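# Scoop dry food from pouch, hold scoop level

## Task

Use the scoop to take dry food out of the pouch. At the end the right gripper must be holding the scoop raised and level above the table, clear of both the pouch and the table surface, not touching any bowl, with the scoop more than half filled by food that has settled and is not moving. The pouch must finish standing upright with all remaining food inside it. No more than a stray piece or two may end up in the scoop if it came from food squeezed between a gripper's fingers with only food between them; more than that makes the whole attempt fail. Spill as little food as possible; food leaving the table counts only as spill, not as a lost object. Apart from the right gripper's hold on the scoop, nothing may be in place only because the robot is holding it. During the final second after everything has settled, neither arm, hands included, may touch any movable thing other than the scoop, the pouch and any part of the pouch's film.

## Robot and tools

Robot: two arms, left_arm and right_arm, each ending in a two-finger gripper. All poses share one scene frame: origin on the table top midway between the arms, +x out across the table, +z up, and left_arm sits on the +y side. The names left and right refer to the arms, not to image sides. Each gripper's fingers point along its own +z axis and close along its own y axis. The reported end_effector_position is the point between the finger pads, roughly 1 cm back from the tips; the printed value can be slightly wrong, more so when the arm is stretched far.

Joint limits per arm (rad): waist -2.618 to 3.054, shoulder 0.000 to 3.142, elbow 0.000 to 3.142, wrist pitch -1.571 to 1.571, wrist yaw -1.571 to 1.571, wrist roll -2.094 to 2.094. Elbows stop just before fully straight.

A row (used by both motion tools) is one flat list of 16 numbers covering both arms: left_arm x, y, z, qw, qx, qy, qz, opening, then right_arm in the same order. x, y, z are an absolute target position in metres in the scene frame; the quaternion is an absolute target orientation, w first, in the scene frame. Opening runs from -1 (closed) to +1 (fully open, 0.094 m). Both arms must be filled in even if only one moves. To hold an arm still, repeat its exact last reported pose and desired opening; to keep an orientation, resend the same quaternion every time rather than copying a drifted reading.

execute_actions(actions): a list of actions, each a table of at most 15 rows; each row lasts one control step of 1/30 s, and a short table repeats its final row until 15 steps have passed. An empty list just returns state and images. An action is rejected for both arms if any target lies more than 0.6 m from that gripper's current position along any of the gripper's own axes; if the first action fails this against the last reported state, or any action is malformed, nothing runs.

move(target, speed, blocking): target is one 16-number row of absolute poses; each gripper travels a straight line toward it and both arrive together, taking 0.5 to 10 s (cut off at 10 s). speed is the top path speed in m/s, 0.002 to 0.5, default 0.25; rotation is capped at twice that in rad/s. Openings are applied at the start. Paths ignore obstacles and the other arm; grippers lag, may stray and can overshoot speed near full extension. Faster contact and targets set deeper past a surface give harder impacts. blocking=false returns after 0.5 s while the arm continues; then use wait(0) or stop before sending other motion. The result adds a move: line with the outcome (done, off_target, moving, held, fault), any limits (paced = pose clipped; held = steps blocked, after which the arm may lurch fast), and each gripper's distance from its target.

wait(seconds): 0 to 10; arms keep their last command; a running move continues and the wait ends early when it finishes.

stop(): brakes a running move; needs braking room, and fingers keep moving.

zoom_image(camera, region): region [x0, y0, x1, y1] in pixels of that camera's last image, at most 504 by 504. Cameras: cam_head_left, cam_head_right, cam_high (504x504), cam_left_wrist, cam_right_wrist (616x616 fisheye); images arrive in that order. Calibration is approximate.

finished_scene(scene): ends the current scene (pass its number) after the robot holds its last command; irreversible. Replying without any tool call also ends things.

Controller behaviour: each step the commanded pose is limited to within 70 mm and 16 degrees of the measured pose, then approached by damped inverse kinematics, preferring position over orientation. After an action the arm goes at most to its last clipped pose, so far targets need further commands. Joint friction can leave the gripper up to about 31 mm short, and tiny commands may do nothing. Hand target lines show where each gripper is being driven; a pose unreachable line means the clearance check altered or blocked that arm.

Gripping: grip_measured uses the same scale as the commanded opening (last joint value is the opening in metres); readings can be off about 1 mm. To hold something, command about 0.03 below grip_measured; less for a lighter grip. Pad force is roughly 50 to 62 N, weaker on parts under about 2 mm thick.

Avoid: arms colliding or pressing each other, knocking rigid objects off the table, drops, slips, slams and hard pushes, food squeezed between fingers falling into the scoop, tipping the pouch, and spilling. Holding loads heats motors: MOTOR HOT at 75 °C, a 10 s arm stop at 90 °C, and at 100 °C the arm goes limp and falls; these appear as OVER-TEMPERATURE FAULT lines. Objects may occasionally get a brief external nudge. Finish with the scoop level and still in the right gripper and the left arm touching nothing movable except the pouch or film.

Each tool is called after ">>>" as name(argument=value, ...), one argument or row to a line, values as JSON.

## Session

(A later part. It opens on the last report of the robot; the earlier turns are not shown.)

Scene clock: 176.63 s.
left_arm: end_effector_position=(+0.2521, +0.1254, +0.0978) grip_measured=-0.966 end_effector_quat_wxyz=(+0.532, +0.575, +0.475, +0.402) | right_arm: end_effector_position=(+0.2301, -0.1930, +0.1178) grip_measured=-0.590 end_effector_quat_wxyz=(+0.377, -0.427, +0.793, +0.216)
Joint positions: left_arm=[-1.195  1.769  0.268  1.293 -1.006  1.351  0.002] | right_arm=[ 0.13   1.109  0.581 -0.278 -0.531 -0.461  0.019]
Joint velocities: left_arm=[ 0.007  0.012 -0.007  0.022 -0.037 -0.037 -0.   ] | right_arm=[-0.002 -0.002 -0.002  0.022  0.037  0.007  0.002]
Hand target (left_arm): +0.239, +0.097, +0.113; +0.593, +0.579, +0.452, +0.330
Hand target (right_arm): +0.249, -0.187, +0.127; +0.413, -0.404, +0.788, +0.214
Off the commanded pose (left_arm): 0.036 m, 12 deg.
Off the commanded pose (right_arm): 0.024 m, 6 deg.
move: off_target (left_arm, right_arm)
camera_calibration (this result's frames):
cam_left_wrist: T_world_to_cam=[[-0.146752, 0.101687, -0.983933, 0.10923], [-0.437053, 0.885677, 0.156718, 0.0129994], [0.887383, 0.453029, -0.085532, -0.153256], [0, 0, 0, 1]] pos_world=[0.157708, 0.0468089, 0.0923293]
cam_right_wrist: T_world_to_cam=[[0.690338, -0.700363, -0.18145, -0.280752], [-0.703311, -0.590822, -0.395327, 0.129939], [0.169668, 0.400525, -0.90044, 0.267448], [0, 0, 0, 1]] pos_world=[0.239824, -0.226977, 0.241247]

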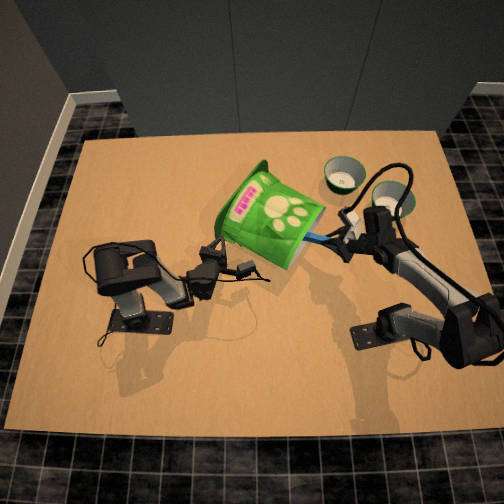

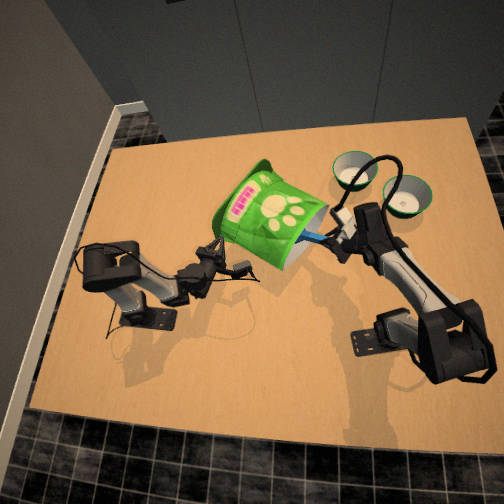

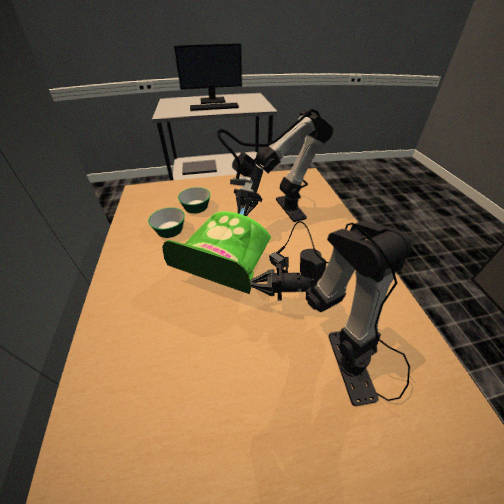

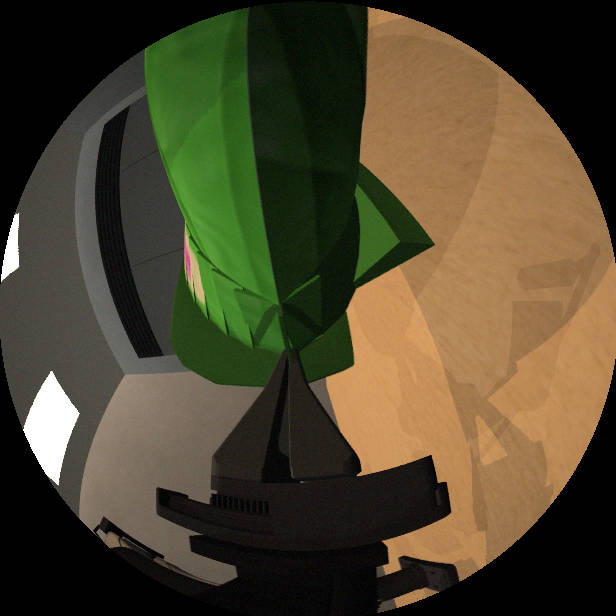

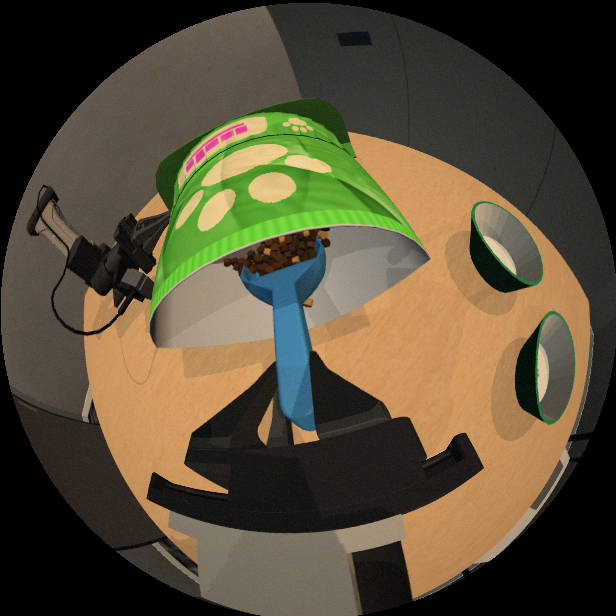

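>>> move(
  target=[0.24,0.095,0.112,0.596,0.579,0.45,0.327,-1,0.232,-0.193,0.092,0.517,-0.386,0.711,0.28,-0.7],
  speed=0.05,
)

>>> zoom_image(
  camera="cam_right_wrist",
  region=[130, 130, 430, 370],
)

Scene clock: 180.87 s.
left_arm: end_effector_position=(+0.2537, +0.1262, +0.1007) grip_measured=-0.965 end_effector_quat_wxyz=(+0.530, +0.576, +0.468, +0.410) | right_arm: end_effector_position=(+0.2283, -0.1937, +0.0851) grip_measured=-0.590 end_effector_quat_wxyz=(+0.503, -0.396, +0.719, +0.272)
Joint positions: left_arm=[-1.189  1.765  0.268  1.303 -1.004  1.382  0.002] | right_arm=[ 0.04   1.243  0.182  0.582 -0.721 -0.339  0.019]
Joint velocities: left_arm=[ 0.002  0.007 -0.007 -0.051 -0.051 -0.081  0.   ] | right_arm=[-0.007  0.017 -0.007  0.066 -0.022 -0.022 -0.001]
Hand target (left_arm): +0.239, +0.097, +0.113; +0.592, +0.580, +0.452, +0.330
Hand target (right_arm): +0.233, -0.193, +0.091; +0.516, -0.386, +0.712, +0.277
Off the commanded pose (left_arm): 0.036 m, 12 deg.
Off the commanded pose (right_arm): 0.008 m, 2 deg.
move: off_target (left_arm)
camera_calibration (this result's frames):
cam_left_wrist: T_world_to_cam=[[-0.135505, 0.118048, -0.983719, 0.10725], [-0.440003, 0.882425, 0.166502, 0.0126954], [0.887714, 0.455401, -0.0676314, -0.156973], [0, 0, 0, 1]] pos_world=[0.159466, 0.0476224, 0.0927737]
cam_right_wrist: T_world_to_cam=[[0.731071, -0.647929, -0.213829, -0.282288], [-0.598563, -0.458612, -0.656808, 0.13931], [0.3275, 0.608164, -0.723105, 0.227672], [0, 0, 0, 1]] pos_world=[0.215196, -0.257475, 0.195769]

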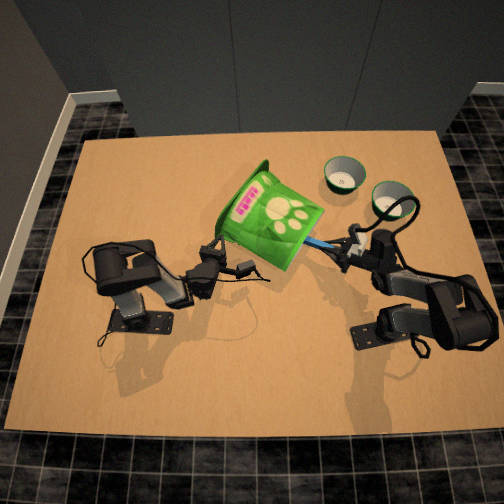

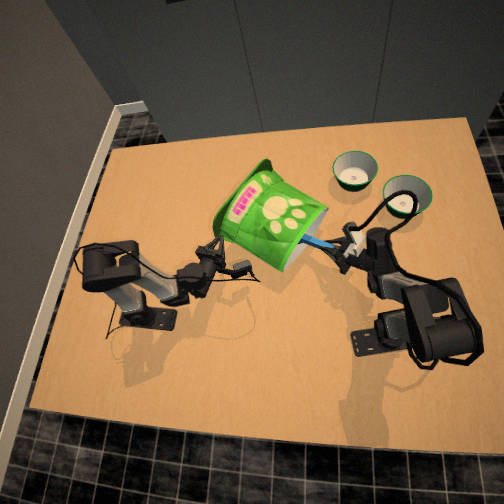

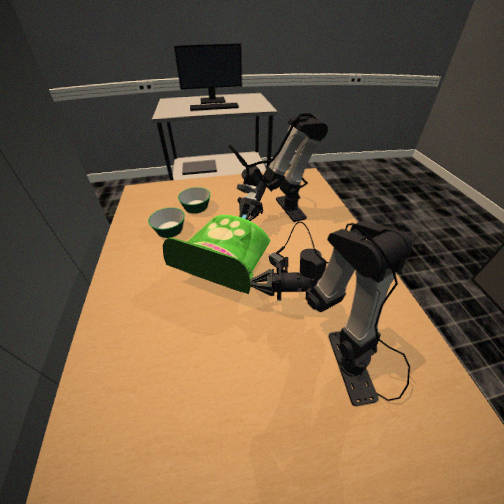

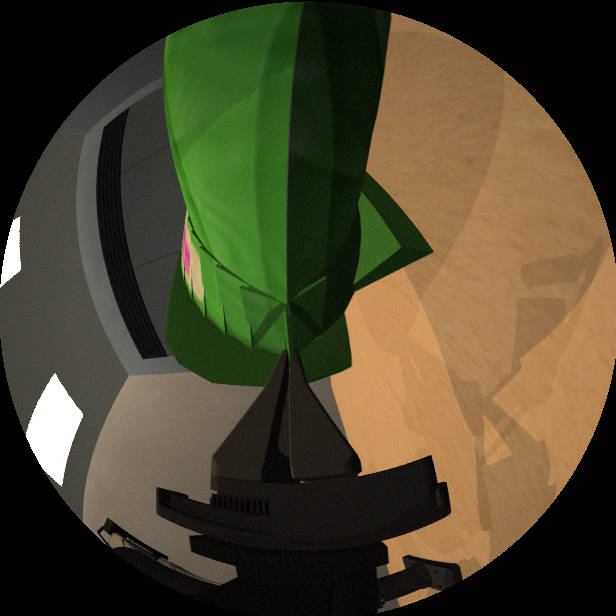

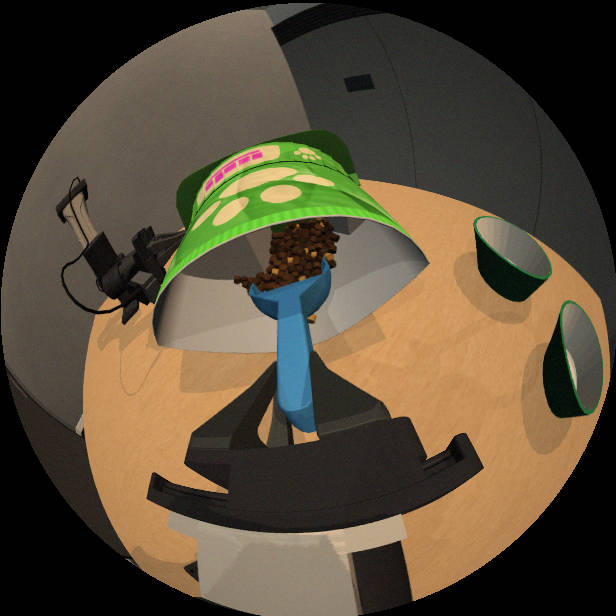

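Region (130, 130, 430, 370) of cam_right_wrist's 616x616 image, scaled by 1.680, with more detail than that image has; it fills the top 403 rows of this view, and the rest is white.

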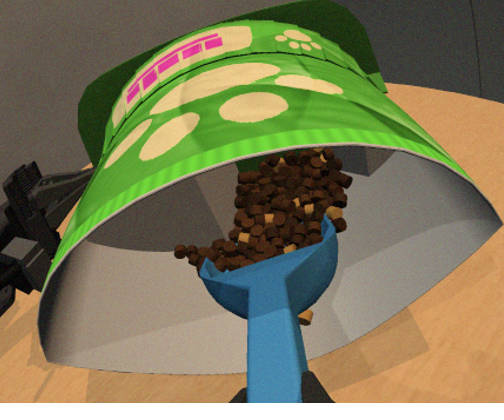

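>>> move(
  target=[0.245,0.11,0.105,0.57,0.58,0.46,0.36,-1,0.226,-0.197,0.086,0.357,-0.436,0.803,0.194,-0.575],
  speed=0.1,
)

>>> execute_actions(
  actions=[
    [[0.245,0.11,0.105,0.57,0.58,0.46,0.36,-1,0.226,-0.197,0.086,0.357,-0.436,0.803,0.194,-0.7]],
  ],
)

Scene clock: 183.33 s.
left_arm: end_effector_position=(+0.2546, +0.1290, +0.0999) grip_measured=-0.965 end_effector_quat_wxyz=(+0.522, +0.578, +0.468, +0.418) | right_arm: end_effector_position=(+0.2255, -0.1928, +0.0921) grip_measured=-0.571 end_effector_quat_wxyz=(+0.379, -0.446, +0.784, +0.206)
Joint positions: left_arm=[-1.187  1.765  0.268  1.296 -1.017  1.395  0.002] | right_arm=[ 0.141  1.137  0.492 -0.165 -0.521 -0.501  0.02 ]
Joint velocities: left_arm=[-0.012  0.027 -0.017 -0.037  0.066 -0.051 -0.   ] | right_arm=[-0.007  0.002 -0.007  0.022  0.022 -0.022  0.   ]
Hand target (left_arm): +0.245, +0.111, +0.105; +0.567, +0.580, +0.461, +0.361
Hand target (right_arm): +0.225, -0.197, +0.087; +0.357, -0.437, +0.802, +0.196
Off the commanded pose (left_arm): 0.022 m, 9 deg.
Off the commanded pose (right_arm): 0.007 m, 4 deg.
move: off_target (left_arm, right_arm)
camera_calibration (this result's frames):
cam_left_wrist: T_world_to_cam=[[-0.134401, 0.135102, -0.981674, 0.103623], [-0.451887, 0.873301, 0.182055, 0.0134536], [0.881892, 0.468074, -0.0563221, -0.160359], [0, 0, 0, 1]] pos_world=[0.161426, 0.0493112, 0.0902429]
cam_right_wrist: T_world_to_cam=[[0.71423, -0.684419, -0.146443, -0.287568], [-0.675981, -0.620298, -0.397844, 0.105111], [0.181454, 0.383145, -0.90569, 0.239506], [0, 0, 0, 1]] pos_world=[0.232983, -0.223382, 0.216624]

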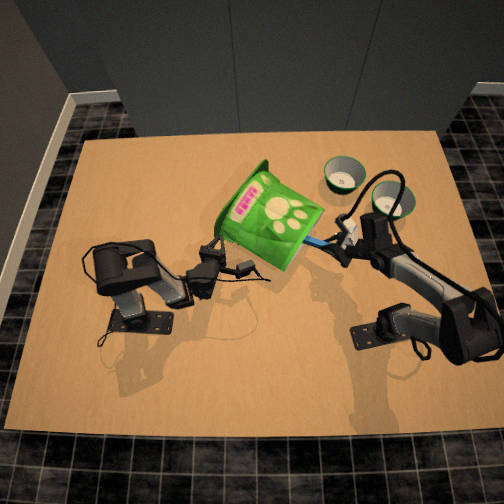

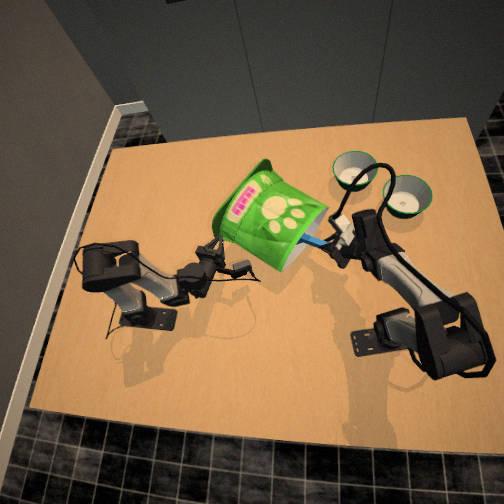

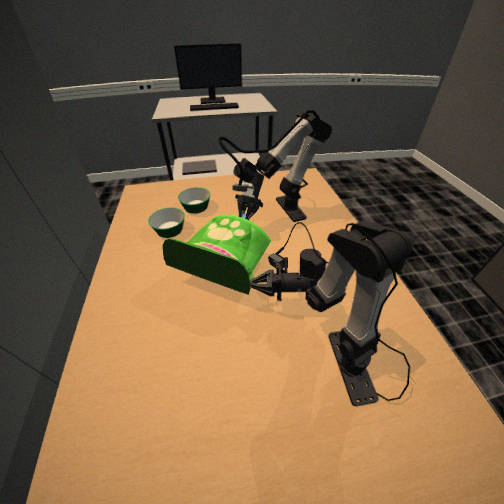

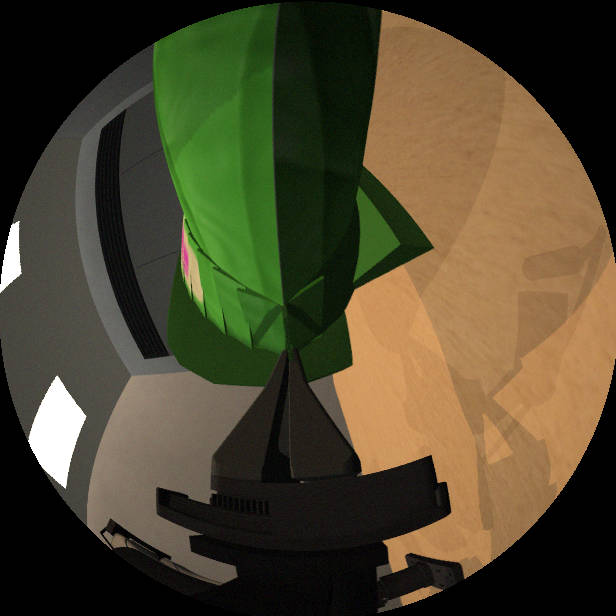

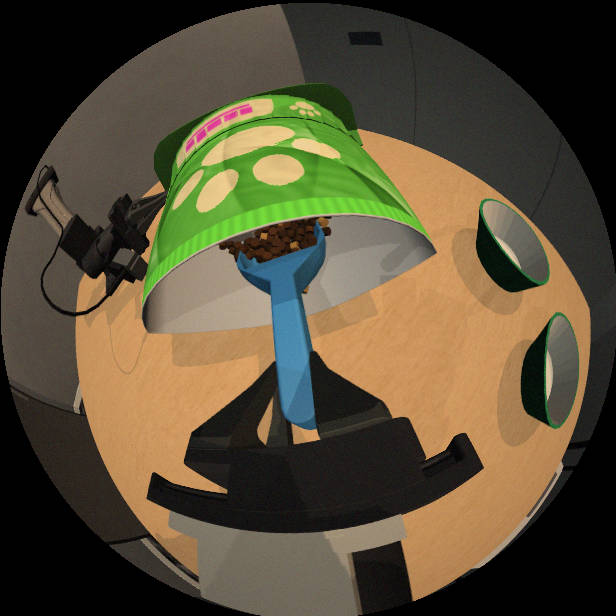

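Scene clock: 183.83 s.
left_arm: end_effector_position=(+0.2546, +0.1288, +0.1000) grip_measured=-0.965 end_effector_quat_wxyz=(+0.522, +0.578, +0.467, +0.418) | right_arm: end_effector_position=(+0.2256, -0.1929, +0.0920) grip_measured=-0.591 end_effector_quat_wxyz=(+0.379, -0.446, +0.785, +0.205)
Joint positions: left_arm=[-1.187  1.765  0.268  1.296 -1.016  1.395  0.002] | right_arm=[ 0.142  1.137  0.492 -0.165 -0.518 -0.501  0.019]
Joint velocities: left_arm=[ 0.002  0.012  0.012  0.037 -0.066 -0.037  0.   ] | right_arm=[-0.007 -0.012 -0.002  0.007 -0.037  0.051 -0.   ]
Hand target (left_arm): +0.245, +0.111, +0.105; +0.567, +0.580, +0.460, +0.361
Hand target (right_arm): +0.226, -0.197, +0.086; +0.358, -0.436, +0.802, +0.194
Off the commanded pose (left_arm): 0.022 m, 9 deg.
Off the commanded pose (right_arm): 0.007 m, 4 deg.
camera_calibration (this result's frames):
cam_left_wrist: T_world_to_cam=[[-0.13432, 0.1348, -0.981727, 0.1037], [-0.45123, 0.873713, 0.181706, 0.0133694], [0.882241, 0.467392, -0.0565316, -0.160249], [0, 0, 0, 1]] pos_world=[0.16134, 0.0492394, 0.0903167]
cam_right_wrist: T_world_to_cam=[[0.71358, -0.685457, -0.144751, -0.287995], [-0.676408, -0.620298, -0.397119, 0.105087], [0.182419, 0.381287, -0.90628, 0.238861], [0, 0, 0, 1]] pos_world=[0.233016, -0.223298, 0.216519]

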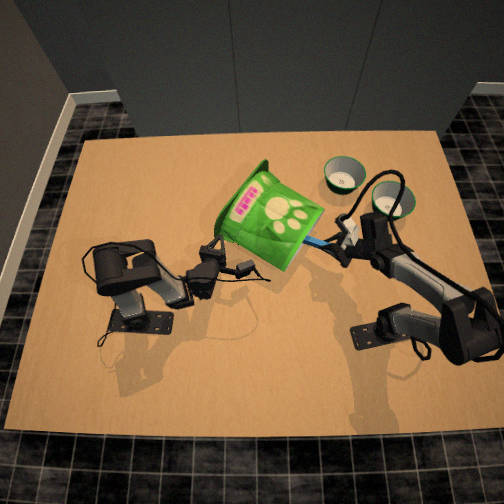

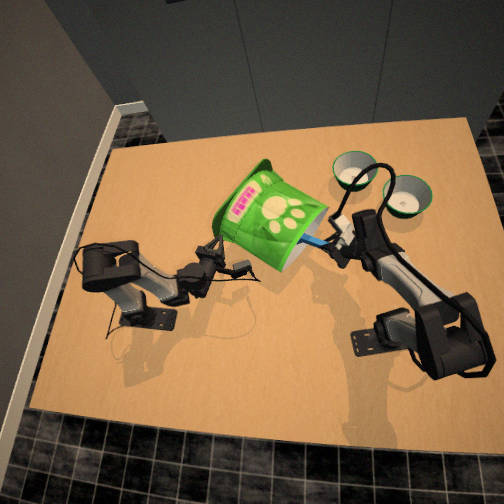

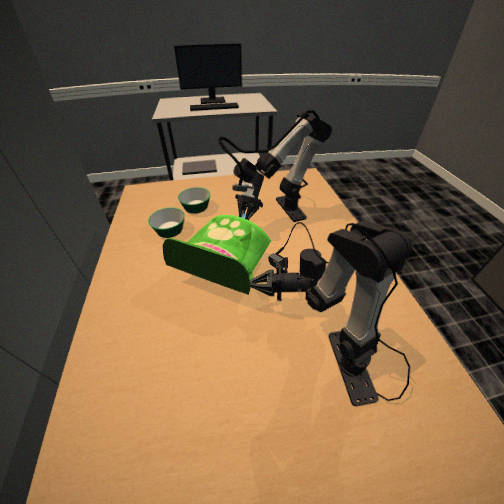

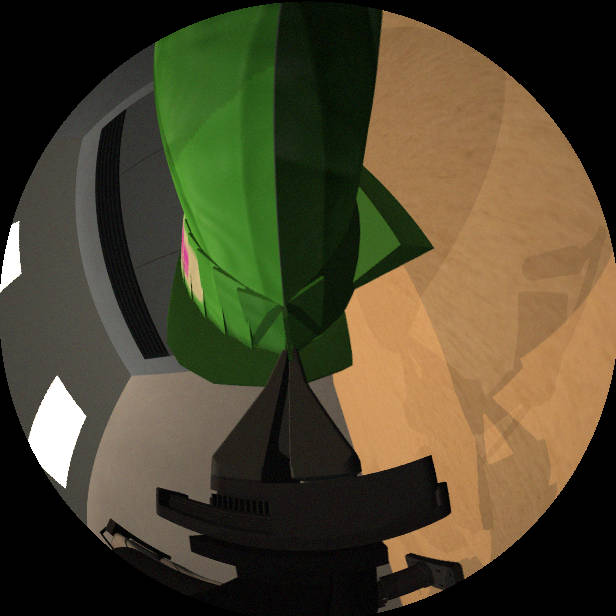

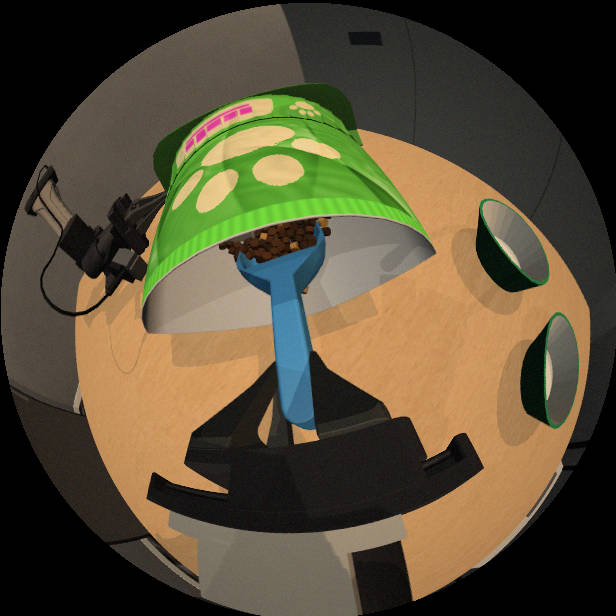

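>>> execute_actions(
  actions=[],
)

Scene clock: 184.50 s.
left_arm: end_effector_position=(+0.2546, +0.1288, +0.1000) grip_measured=-0.965 end_effector_quat_wxyz=(+0.522, +0.578, +0.467, +0.418) | right_arm: end_effector_position=(+0.2256, -0.1929, +0.0920) grip_measured=-0.591 end_effector_quat_wxyz=(+0.379, -0.446, +0.785, +0.205)
Joint positions: left_arm=[-1.187  1.765  0.268  1.296 -1.016  1.395  0.002] | right_arm=[ 0.142  1.137  0.492 -0.165 -0.518 -0.501  0.019]
Joint velocities: left_arm=[-0.002  0.007  0.002 -0.081 -0.007  0.051 -0.001] | right_arm=[-0.007  0.002 -0.002 -0.051 -0.037 -0.066  0.   ]
Hand target (left_arm): +0.245, +0.111, +0.105; +0.567, +0.580, +0.460, +0.361
Hand target (right_arm): +0.226, -0.197, +0.086; +0.358, -0.436, +0.802, +0.194
Off the commanded pose (left_arm): 0.022 m, 9 deg.
Off the commanded pose (right_arm): 0.007 m, 4 deg.
camera_calibration (this result's frames):
cam_left_wrist: T_world_to_cam=[[-0.13432, 0.1348, -0.981727, 0.1037], [-0.45123, 0.873713, 0.181706, 0.0133694], [0.882241, 0.467392, -0.0565316, -0.160249], [0, 0, 0, 1]] pos_world=[0.16134, 0.0492394, 0.0903167]
cam_right_wrist: T_world_to_cam=[[0.71358, -0.685457, -0.144751, -0.287995], [-0.676408, -0.620298, -0.397119, 0.105087], [0.182419, 0.381287, -0.90628, 0.238861], [0, 0, 0, 1]] pos_world=[0.233016, -0.223298, 0.216519]

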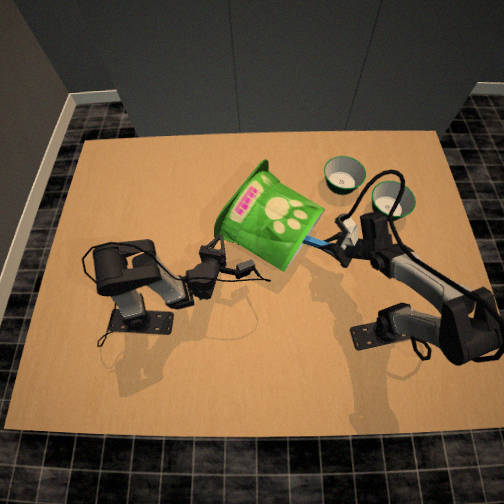

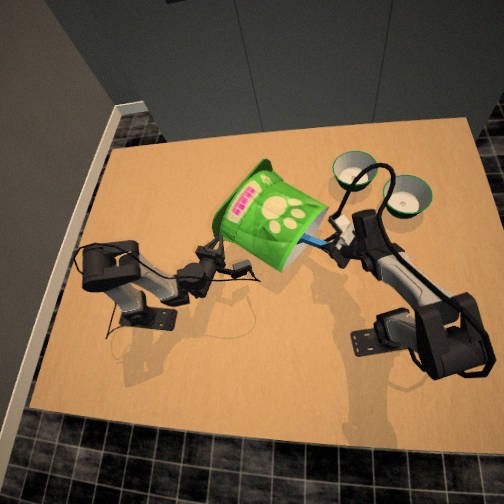

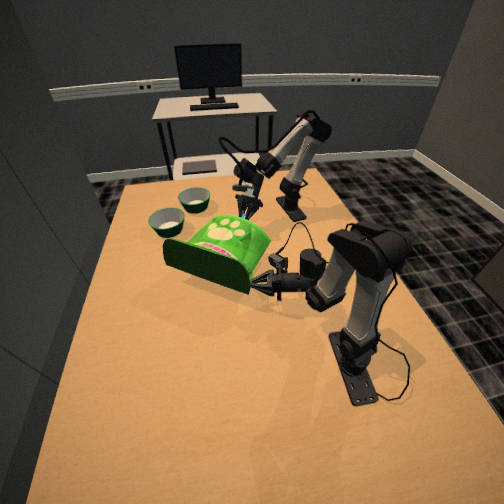

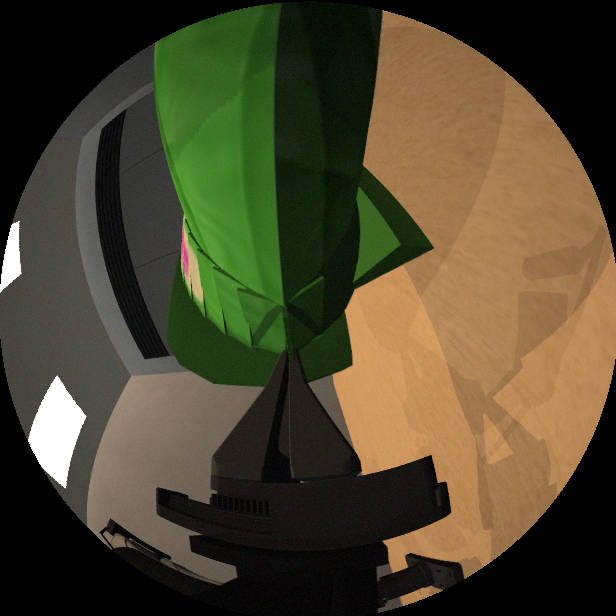

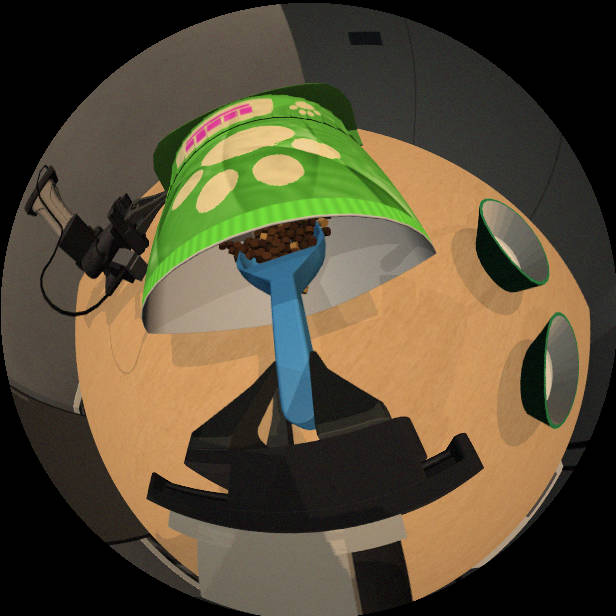

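>>> move(
  target=[0.245,0.11,0.105,0.57,0.58,0.46,0.36,-1,0.218,-0.212,0.092,0.45,-0.416,0.75,0.25,-0.7],
  speed=0.04,
)

Scene clock: 187.33 s.
left_arm: end_effector_position=(+0.2549, +0.1305, +0.0990) grip_measured=-0.965 end_effector_quat_wxyz=(+0.522, +0.575, +0.472, +0.417) | right_arm: end_effector_position=(+0.2198, -0.2117, +0.0874) grip_measured=-0.591 end_effector_quat_wxyz=(+0.434, -0.416, +0.760, +0.245)
Joint positions: left_arm=[-1.185  1.765  0.266  1.294 -1.02   1.382  0.002] | right_arm=[-0.01   1.081  0.327  0.034 -0.704 -0.503  0.019]
Joint velocities: left_arm=[ 0.007 -0.002  0.012 -0.007  0.007 -0.066  0.   ] | right_arm=[ 0.002 -0.007 -0.002  0.022 -0.081 -0.022 -0.   ]
Hand target (left_arm): +0.244, +0.111, +0.105; +0.567, +0.580, +0.461, +0.361
Hand target (right_arm): +0.218, -0.212, +0.092; +0.450, -0.416, +0.750, +0.249
Off the commanded pose (left_arm): 0.024 m, 9 deg.
Off the commanded pose (right_arm): 0.005 m, 2 deg.
move: off_target (left_arm)
camera_calibration (this result's frames):
cam_left_wrist: T_world_to_cam=[[-0.138878, 0.126747, -0.982165, 0.104811], [-0.456013, 0.872188, 0.177035, 0.0140463], [0.879071, 0.472466, -0.0633298, -0.160495], [0, 0, 0, 1]] pos_world=[0.162048, 0.0502931, 0.0902911]
cam_right_wrist: T_world_to_cam=[[0.712699, -0.671623, -0.202442, -0.289174], [-0.659211, -0.542611, -0.52059, 0.111153], [0.239793, 0.504476, -0.82946, 0.249698], [0, 0, 0, 1]] pos_world=[0.219491, -0.25987, 0.206439]

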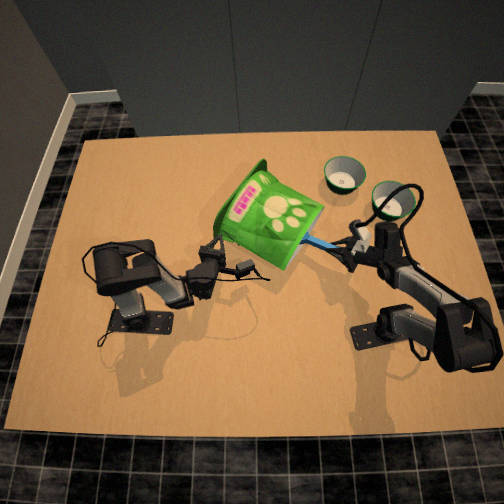

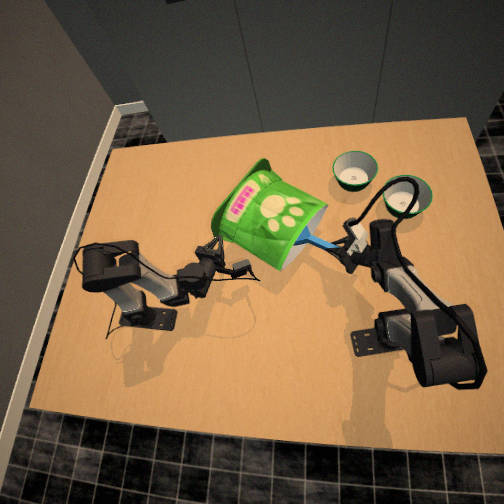

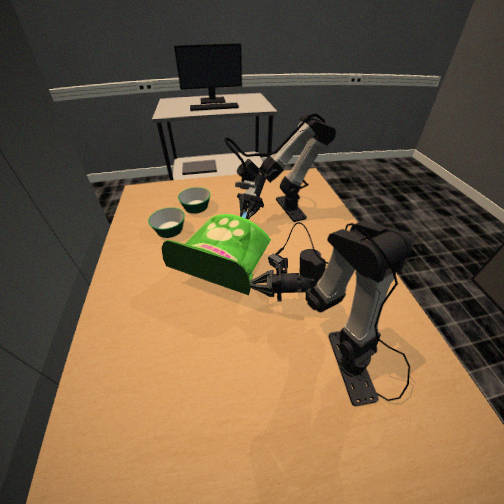

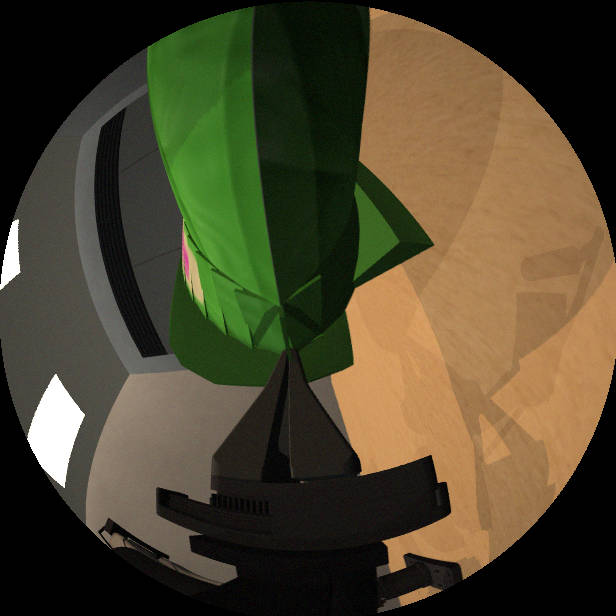

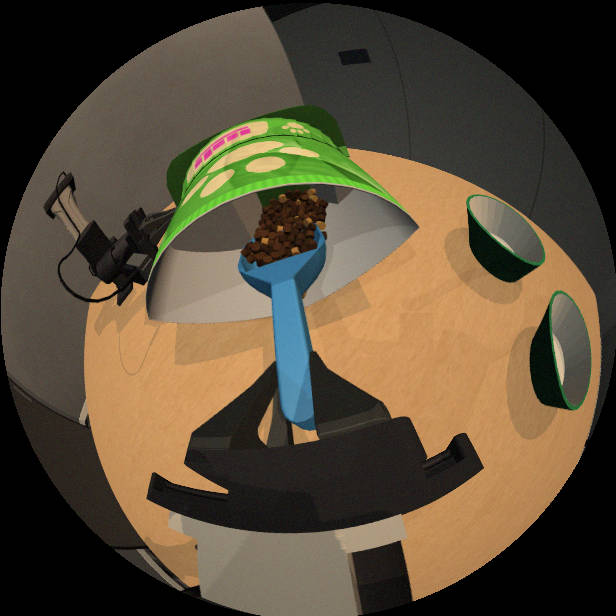

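>>> move(
  target=[0.245,0.11,0.105,0.57,0.58,0.46,0.36,-1,0.21,-0.232,0.097,0.502,-0.397,0.717,0.278,-0.7],
  speed=0.04,
)

>>> zoom_image(
  camera="cam_right_wrist",
  region=[150,130,430,360],
)

Scene clock: 190.07 s.
left_arm: end_effector_position=(+0.2556, +0.1339, +0.0971) grip_measured=-0.965 end_effector_quat_wxyz=(+0.521, +0.571, +0.479, +0.416) | right_arm: end_effector_position=(+0.2124, -0.2327, +0.0891) grip_measured=-0.591 end_effector_quat_wxyz=(+0.481, -0.388, +0.736, +0.276)
Joint positions: left_arm=[-1.182  1.765  0.262  1.285 -1.028  1.36   0.002] | right_arm=[-0.179  1.044  0.211  0.171 -0.895 -0.51   0.019]
Joint velocities: left_arm=[ 0.012 -0.012 -0.012 -0.037 -0.037 -0.007 -0.   ] | right_arm=[-0.007  0.012  0.002  0.022 -0.037 -0.037 -0.001]
Hand target (left_arm): +0.244, +0.111, +0.105; +0.567, +0.580, +0.461, +0.361
Hand target (right_arm): +0.211, -0.232, +0.097; +0.502, -0.397, +0.717, +0.276
Off the commanded pose (left_arm): 0.027 m, 9 deg.
Off the commanded pose (right_arm): 0.008 m, 3 deg.
move: off_target (left_arm, right_arm)
camera_calibration (this result's frames):
cam_left_wrist: T_world_to_cam=[[-0.147041, 0.115496, -0.982364, 0.106239], [-0.467051, 0.867363, 0.171884, 0.0157525], [0.871919, 0.484089, -0.0735954, -0.161594], [0, 0, 0, 1]] pos_world=[0.163876, 0.0522926, 0.0897651]
cam_right_wrist: T_world_to_cam=[[0.711543, -0.6576, -0.247525, -0.290183], [-0.639595, -0.460329, -0.615642, 0.11917], [0.290904, 0.596371, -0.748142, 0.266821], [0, 0, 0, 1]] pos_world=[0.205079, -0.295091, 0.201158]

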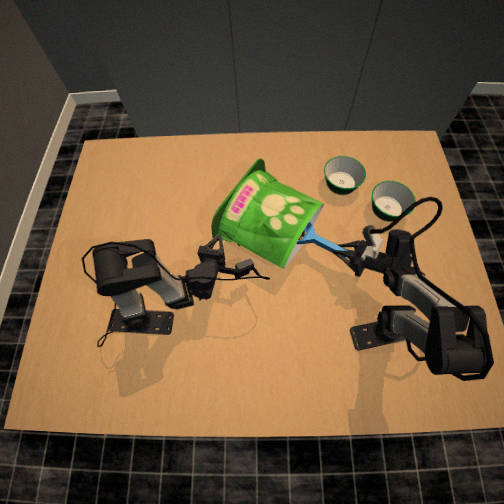

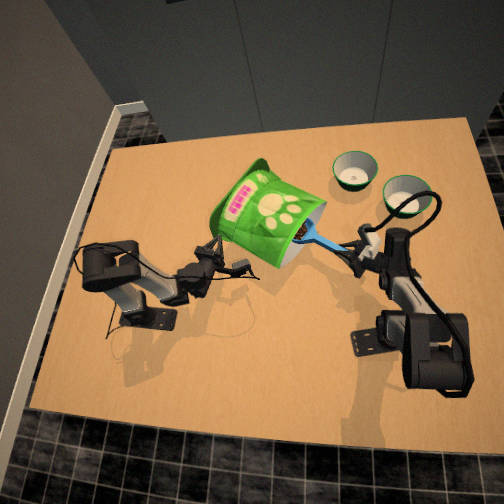

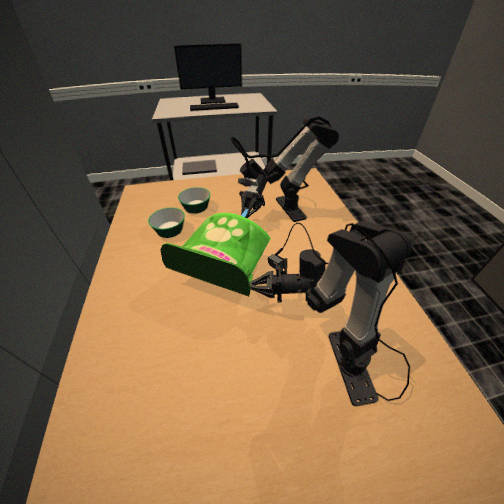

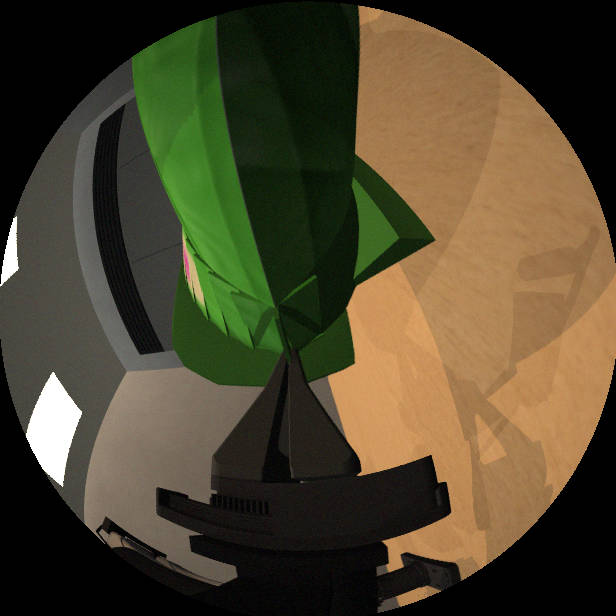

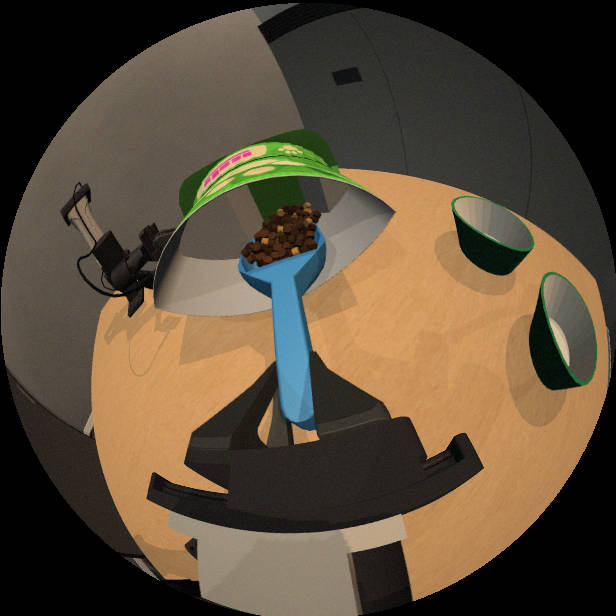

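Region (150, 130, 430, 360) of cam_right_wrist's 616x616 image, scaled by 1.800, with more detail than that image has; it fills the top 414 rows of this view, and the rest is white.

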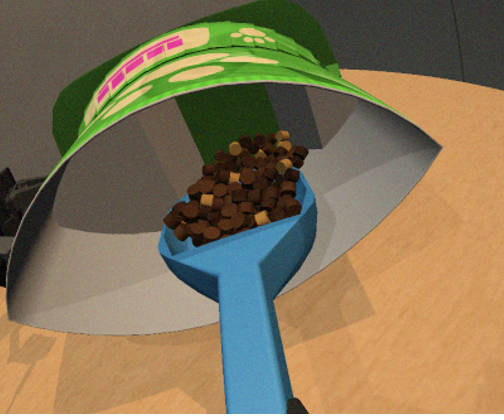

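>>> move(
  target=[0.245,0.11,0.105,0.57,0.58,0.46,0.36,-1,0.21,-0.262,0.13,0.502,-0.397,0.717,0.278,-0.7],
  speed=0.04,
)

>>> zoom_image(
  camera="cam_right_wrist",
  region=[150,130,430,360],
)

Scene clock: 192.67 s.
left_arm: end_effector_position=(+0.2567, +0.1364, +0.0965) grip_measured=-0.965 end_effector_quat_wxyz=(+0.518, +0.568, +0.484, +0.419) | right_arm: end_effector_position=(+0.2032, -0.2612, +0.1068) grip_measured=-0.591 end_effector_quat_wxyz=(+0.474, -0.382, +0.741, +0.284)
Joint positions: left_arm=[-1.178  1.765  0.262  1.28  -1.037  1.353  0.002] | right_arm=[-0.374  0.975  0.321 -0.224 -1.039 -0.739  0.019]
Joint velocities: left_arm=[ 0.002  0.002 -0.022  0.007 -0.007  0.022 -0.001] | right_arm=[ 0.007  0.017 -0.007  0.022  0.037 -0.037 -0.   ]
Hand target (left_arm): +0.244, +0.111, +0.106; +0.567, +0.580, +0.461, +0.361
Hand target (right_arm): +0.210, -0.262, +0.130; +0.502, -0.397, +0.717, +0.277
Off the commanded pose (left_arm): 0.030 m, 10 deg.
Off the commanded pose (right_arm): 0.024 m, 5 deg.
move: off_target (left_arm, right_arm)
camera_calibration (this result's frames):
cam_left_wrist: T_world_to_cam=[[-0.14989, 0.112547, -0.982276, 0.106632], [-0.478207, 0.861308, 0.171658, 0.0178827], [0.865362, 0.495462, -0.0752805, -0.163512], [0, 0, 0, 1]] pos_world=[0.166032, 0.0536104, 0.0893629]
cam_right_wrist: T_world_to_cam=[[0.704598, -0.655804, -0.271042, -0.293647], [-0.655062, -0.454264, -0.60377, 0.114531], [0.27283, 0.602964, -0.749666, 0.305205], [0, 0, 0, 1]] pos_world=[0.198659, -0.324575, 0.218361]

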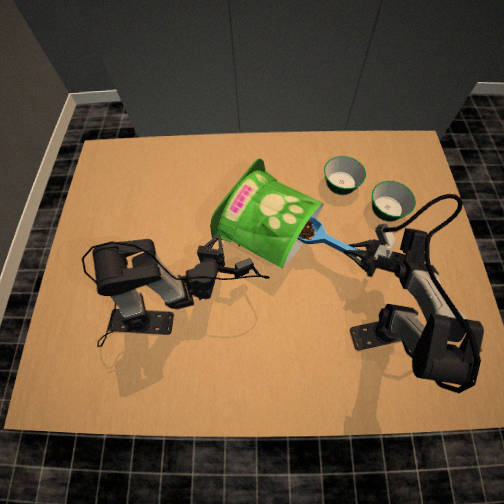

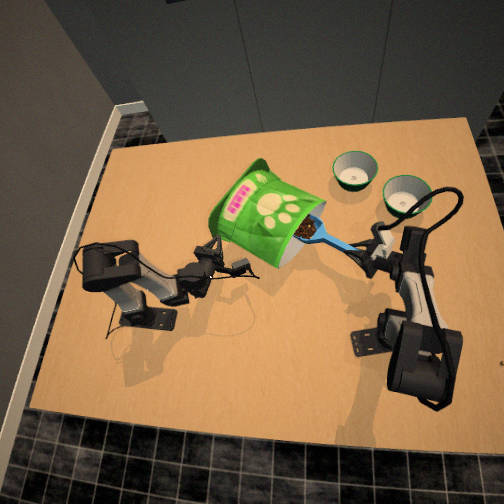

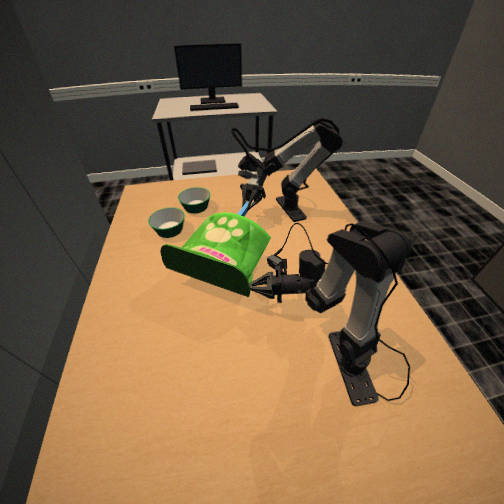

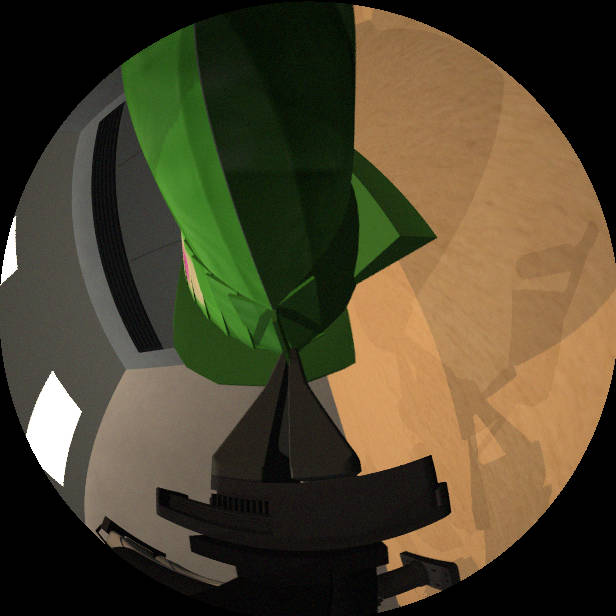

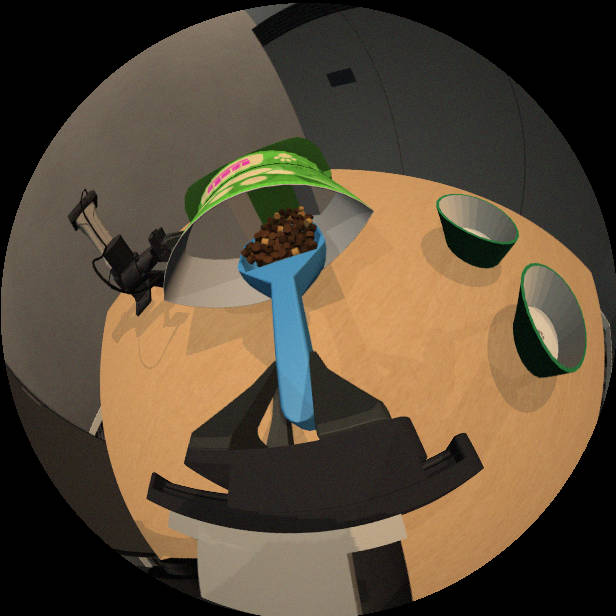

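Region (150, 130, 430, 360) of cam_right_wrist's 616x616 image, scaled by 1.800, with more detail than that image has; it fills the top 414 rows of this view, and the rest is white.

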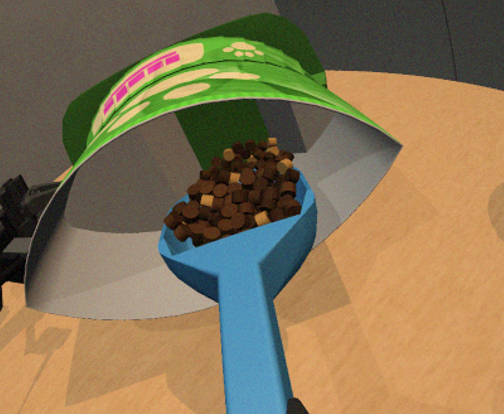

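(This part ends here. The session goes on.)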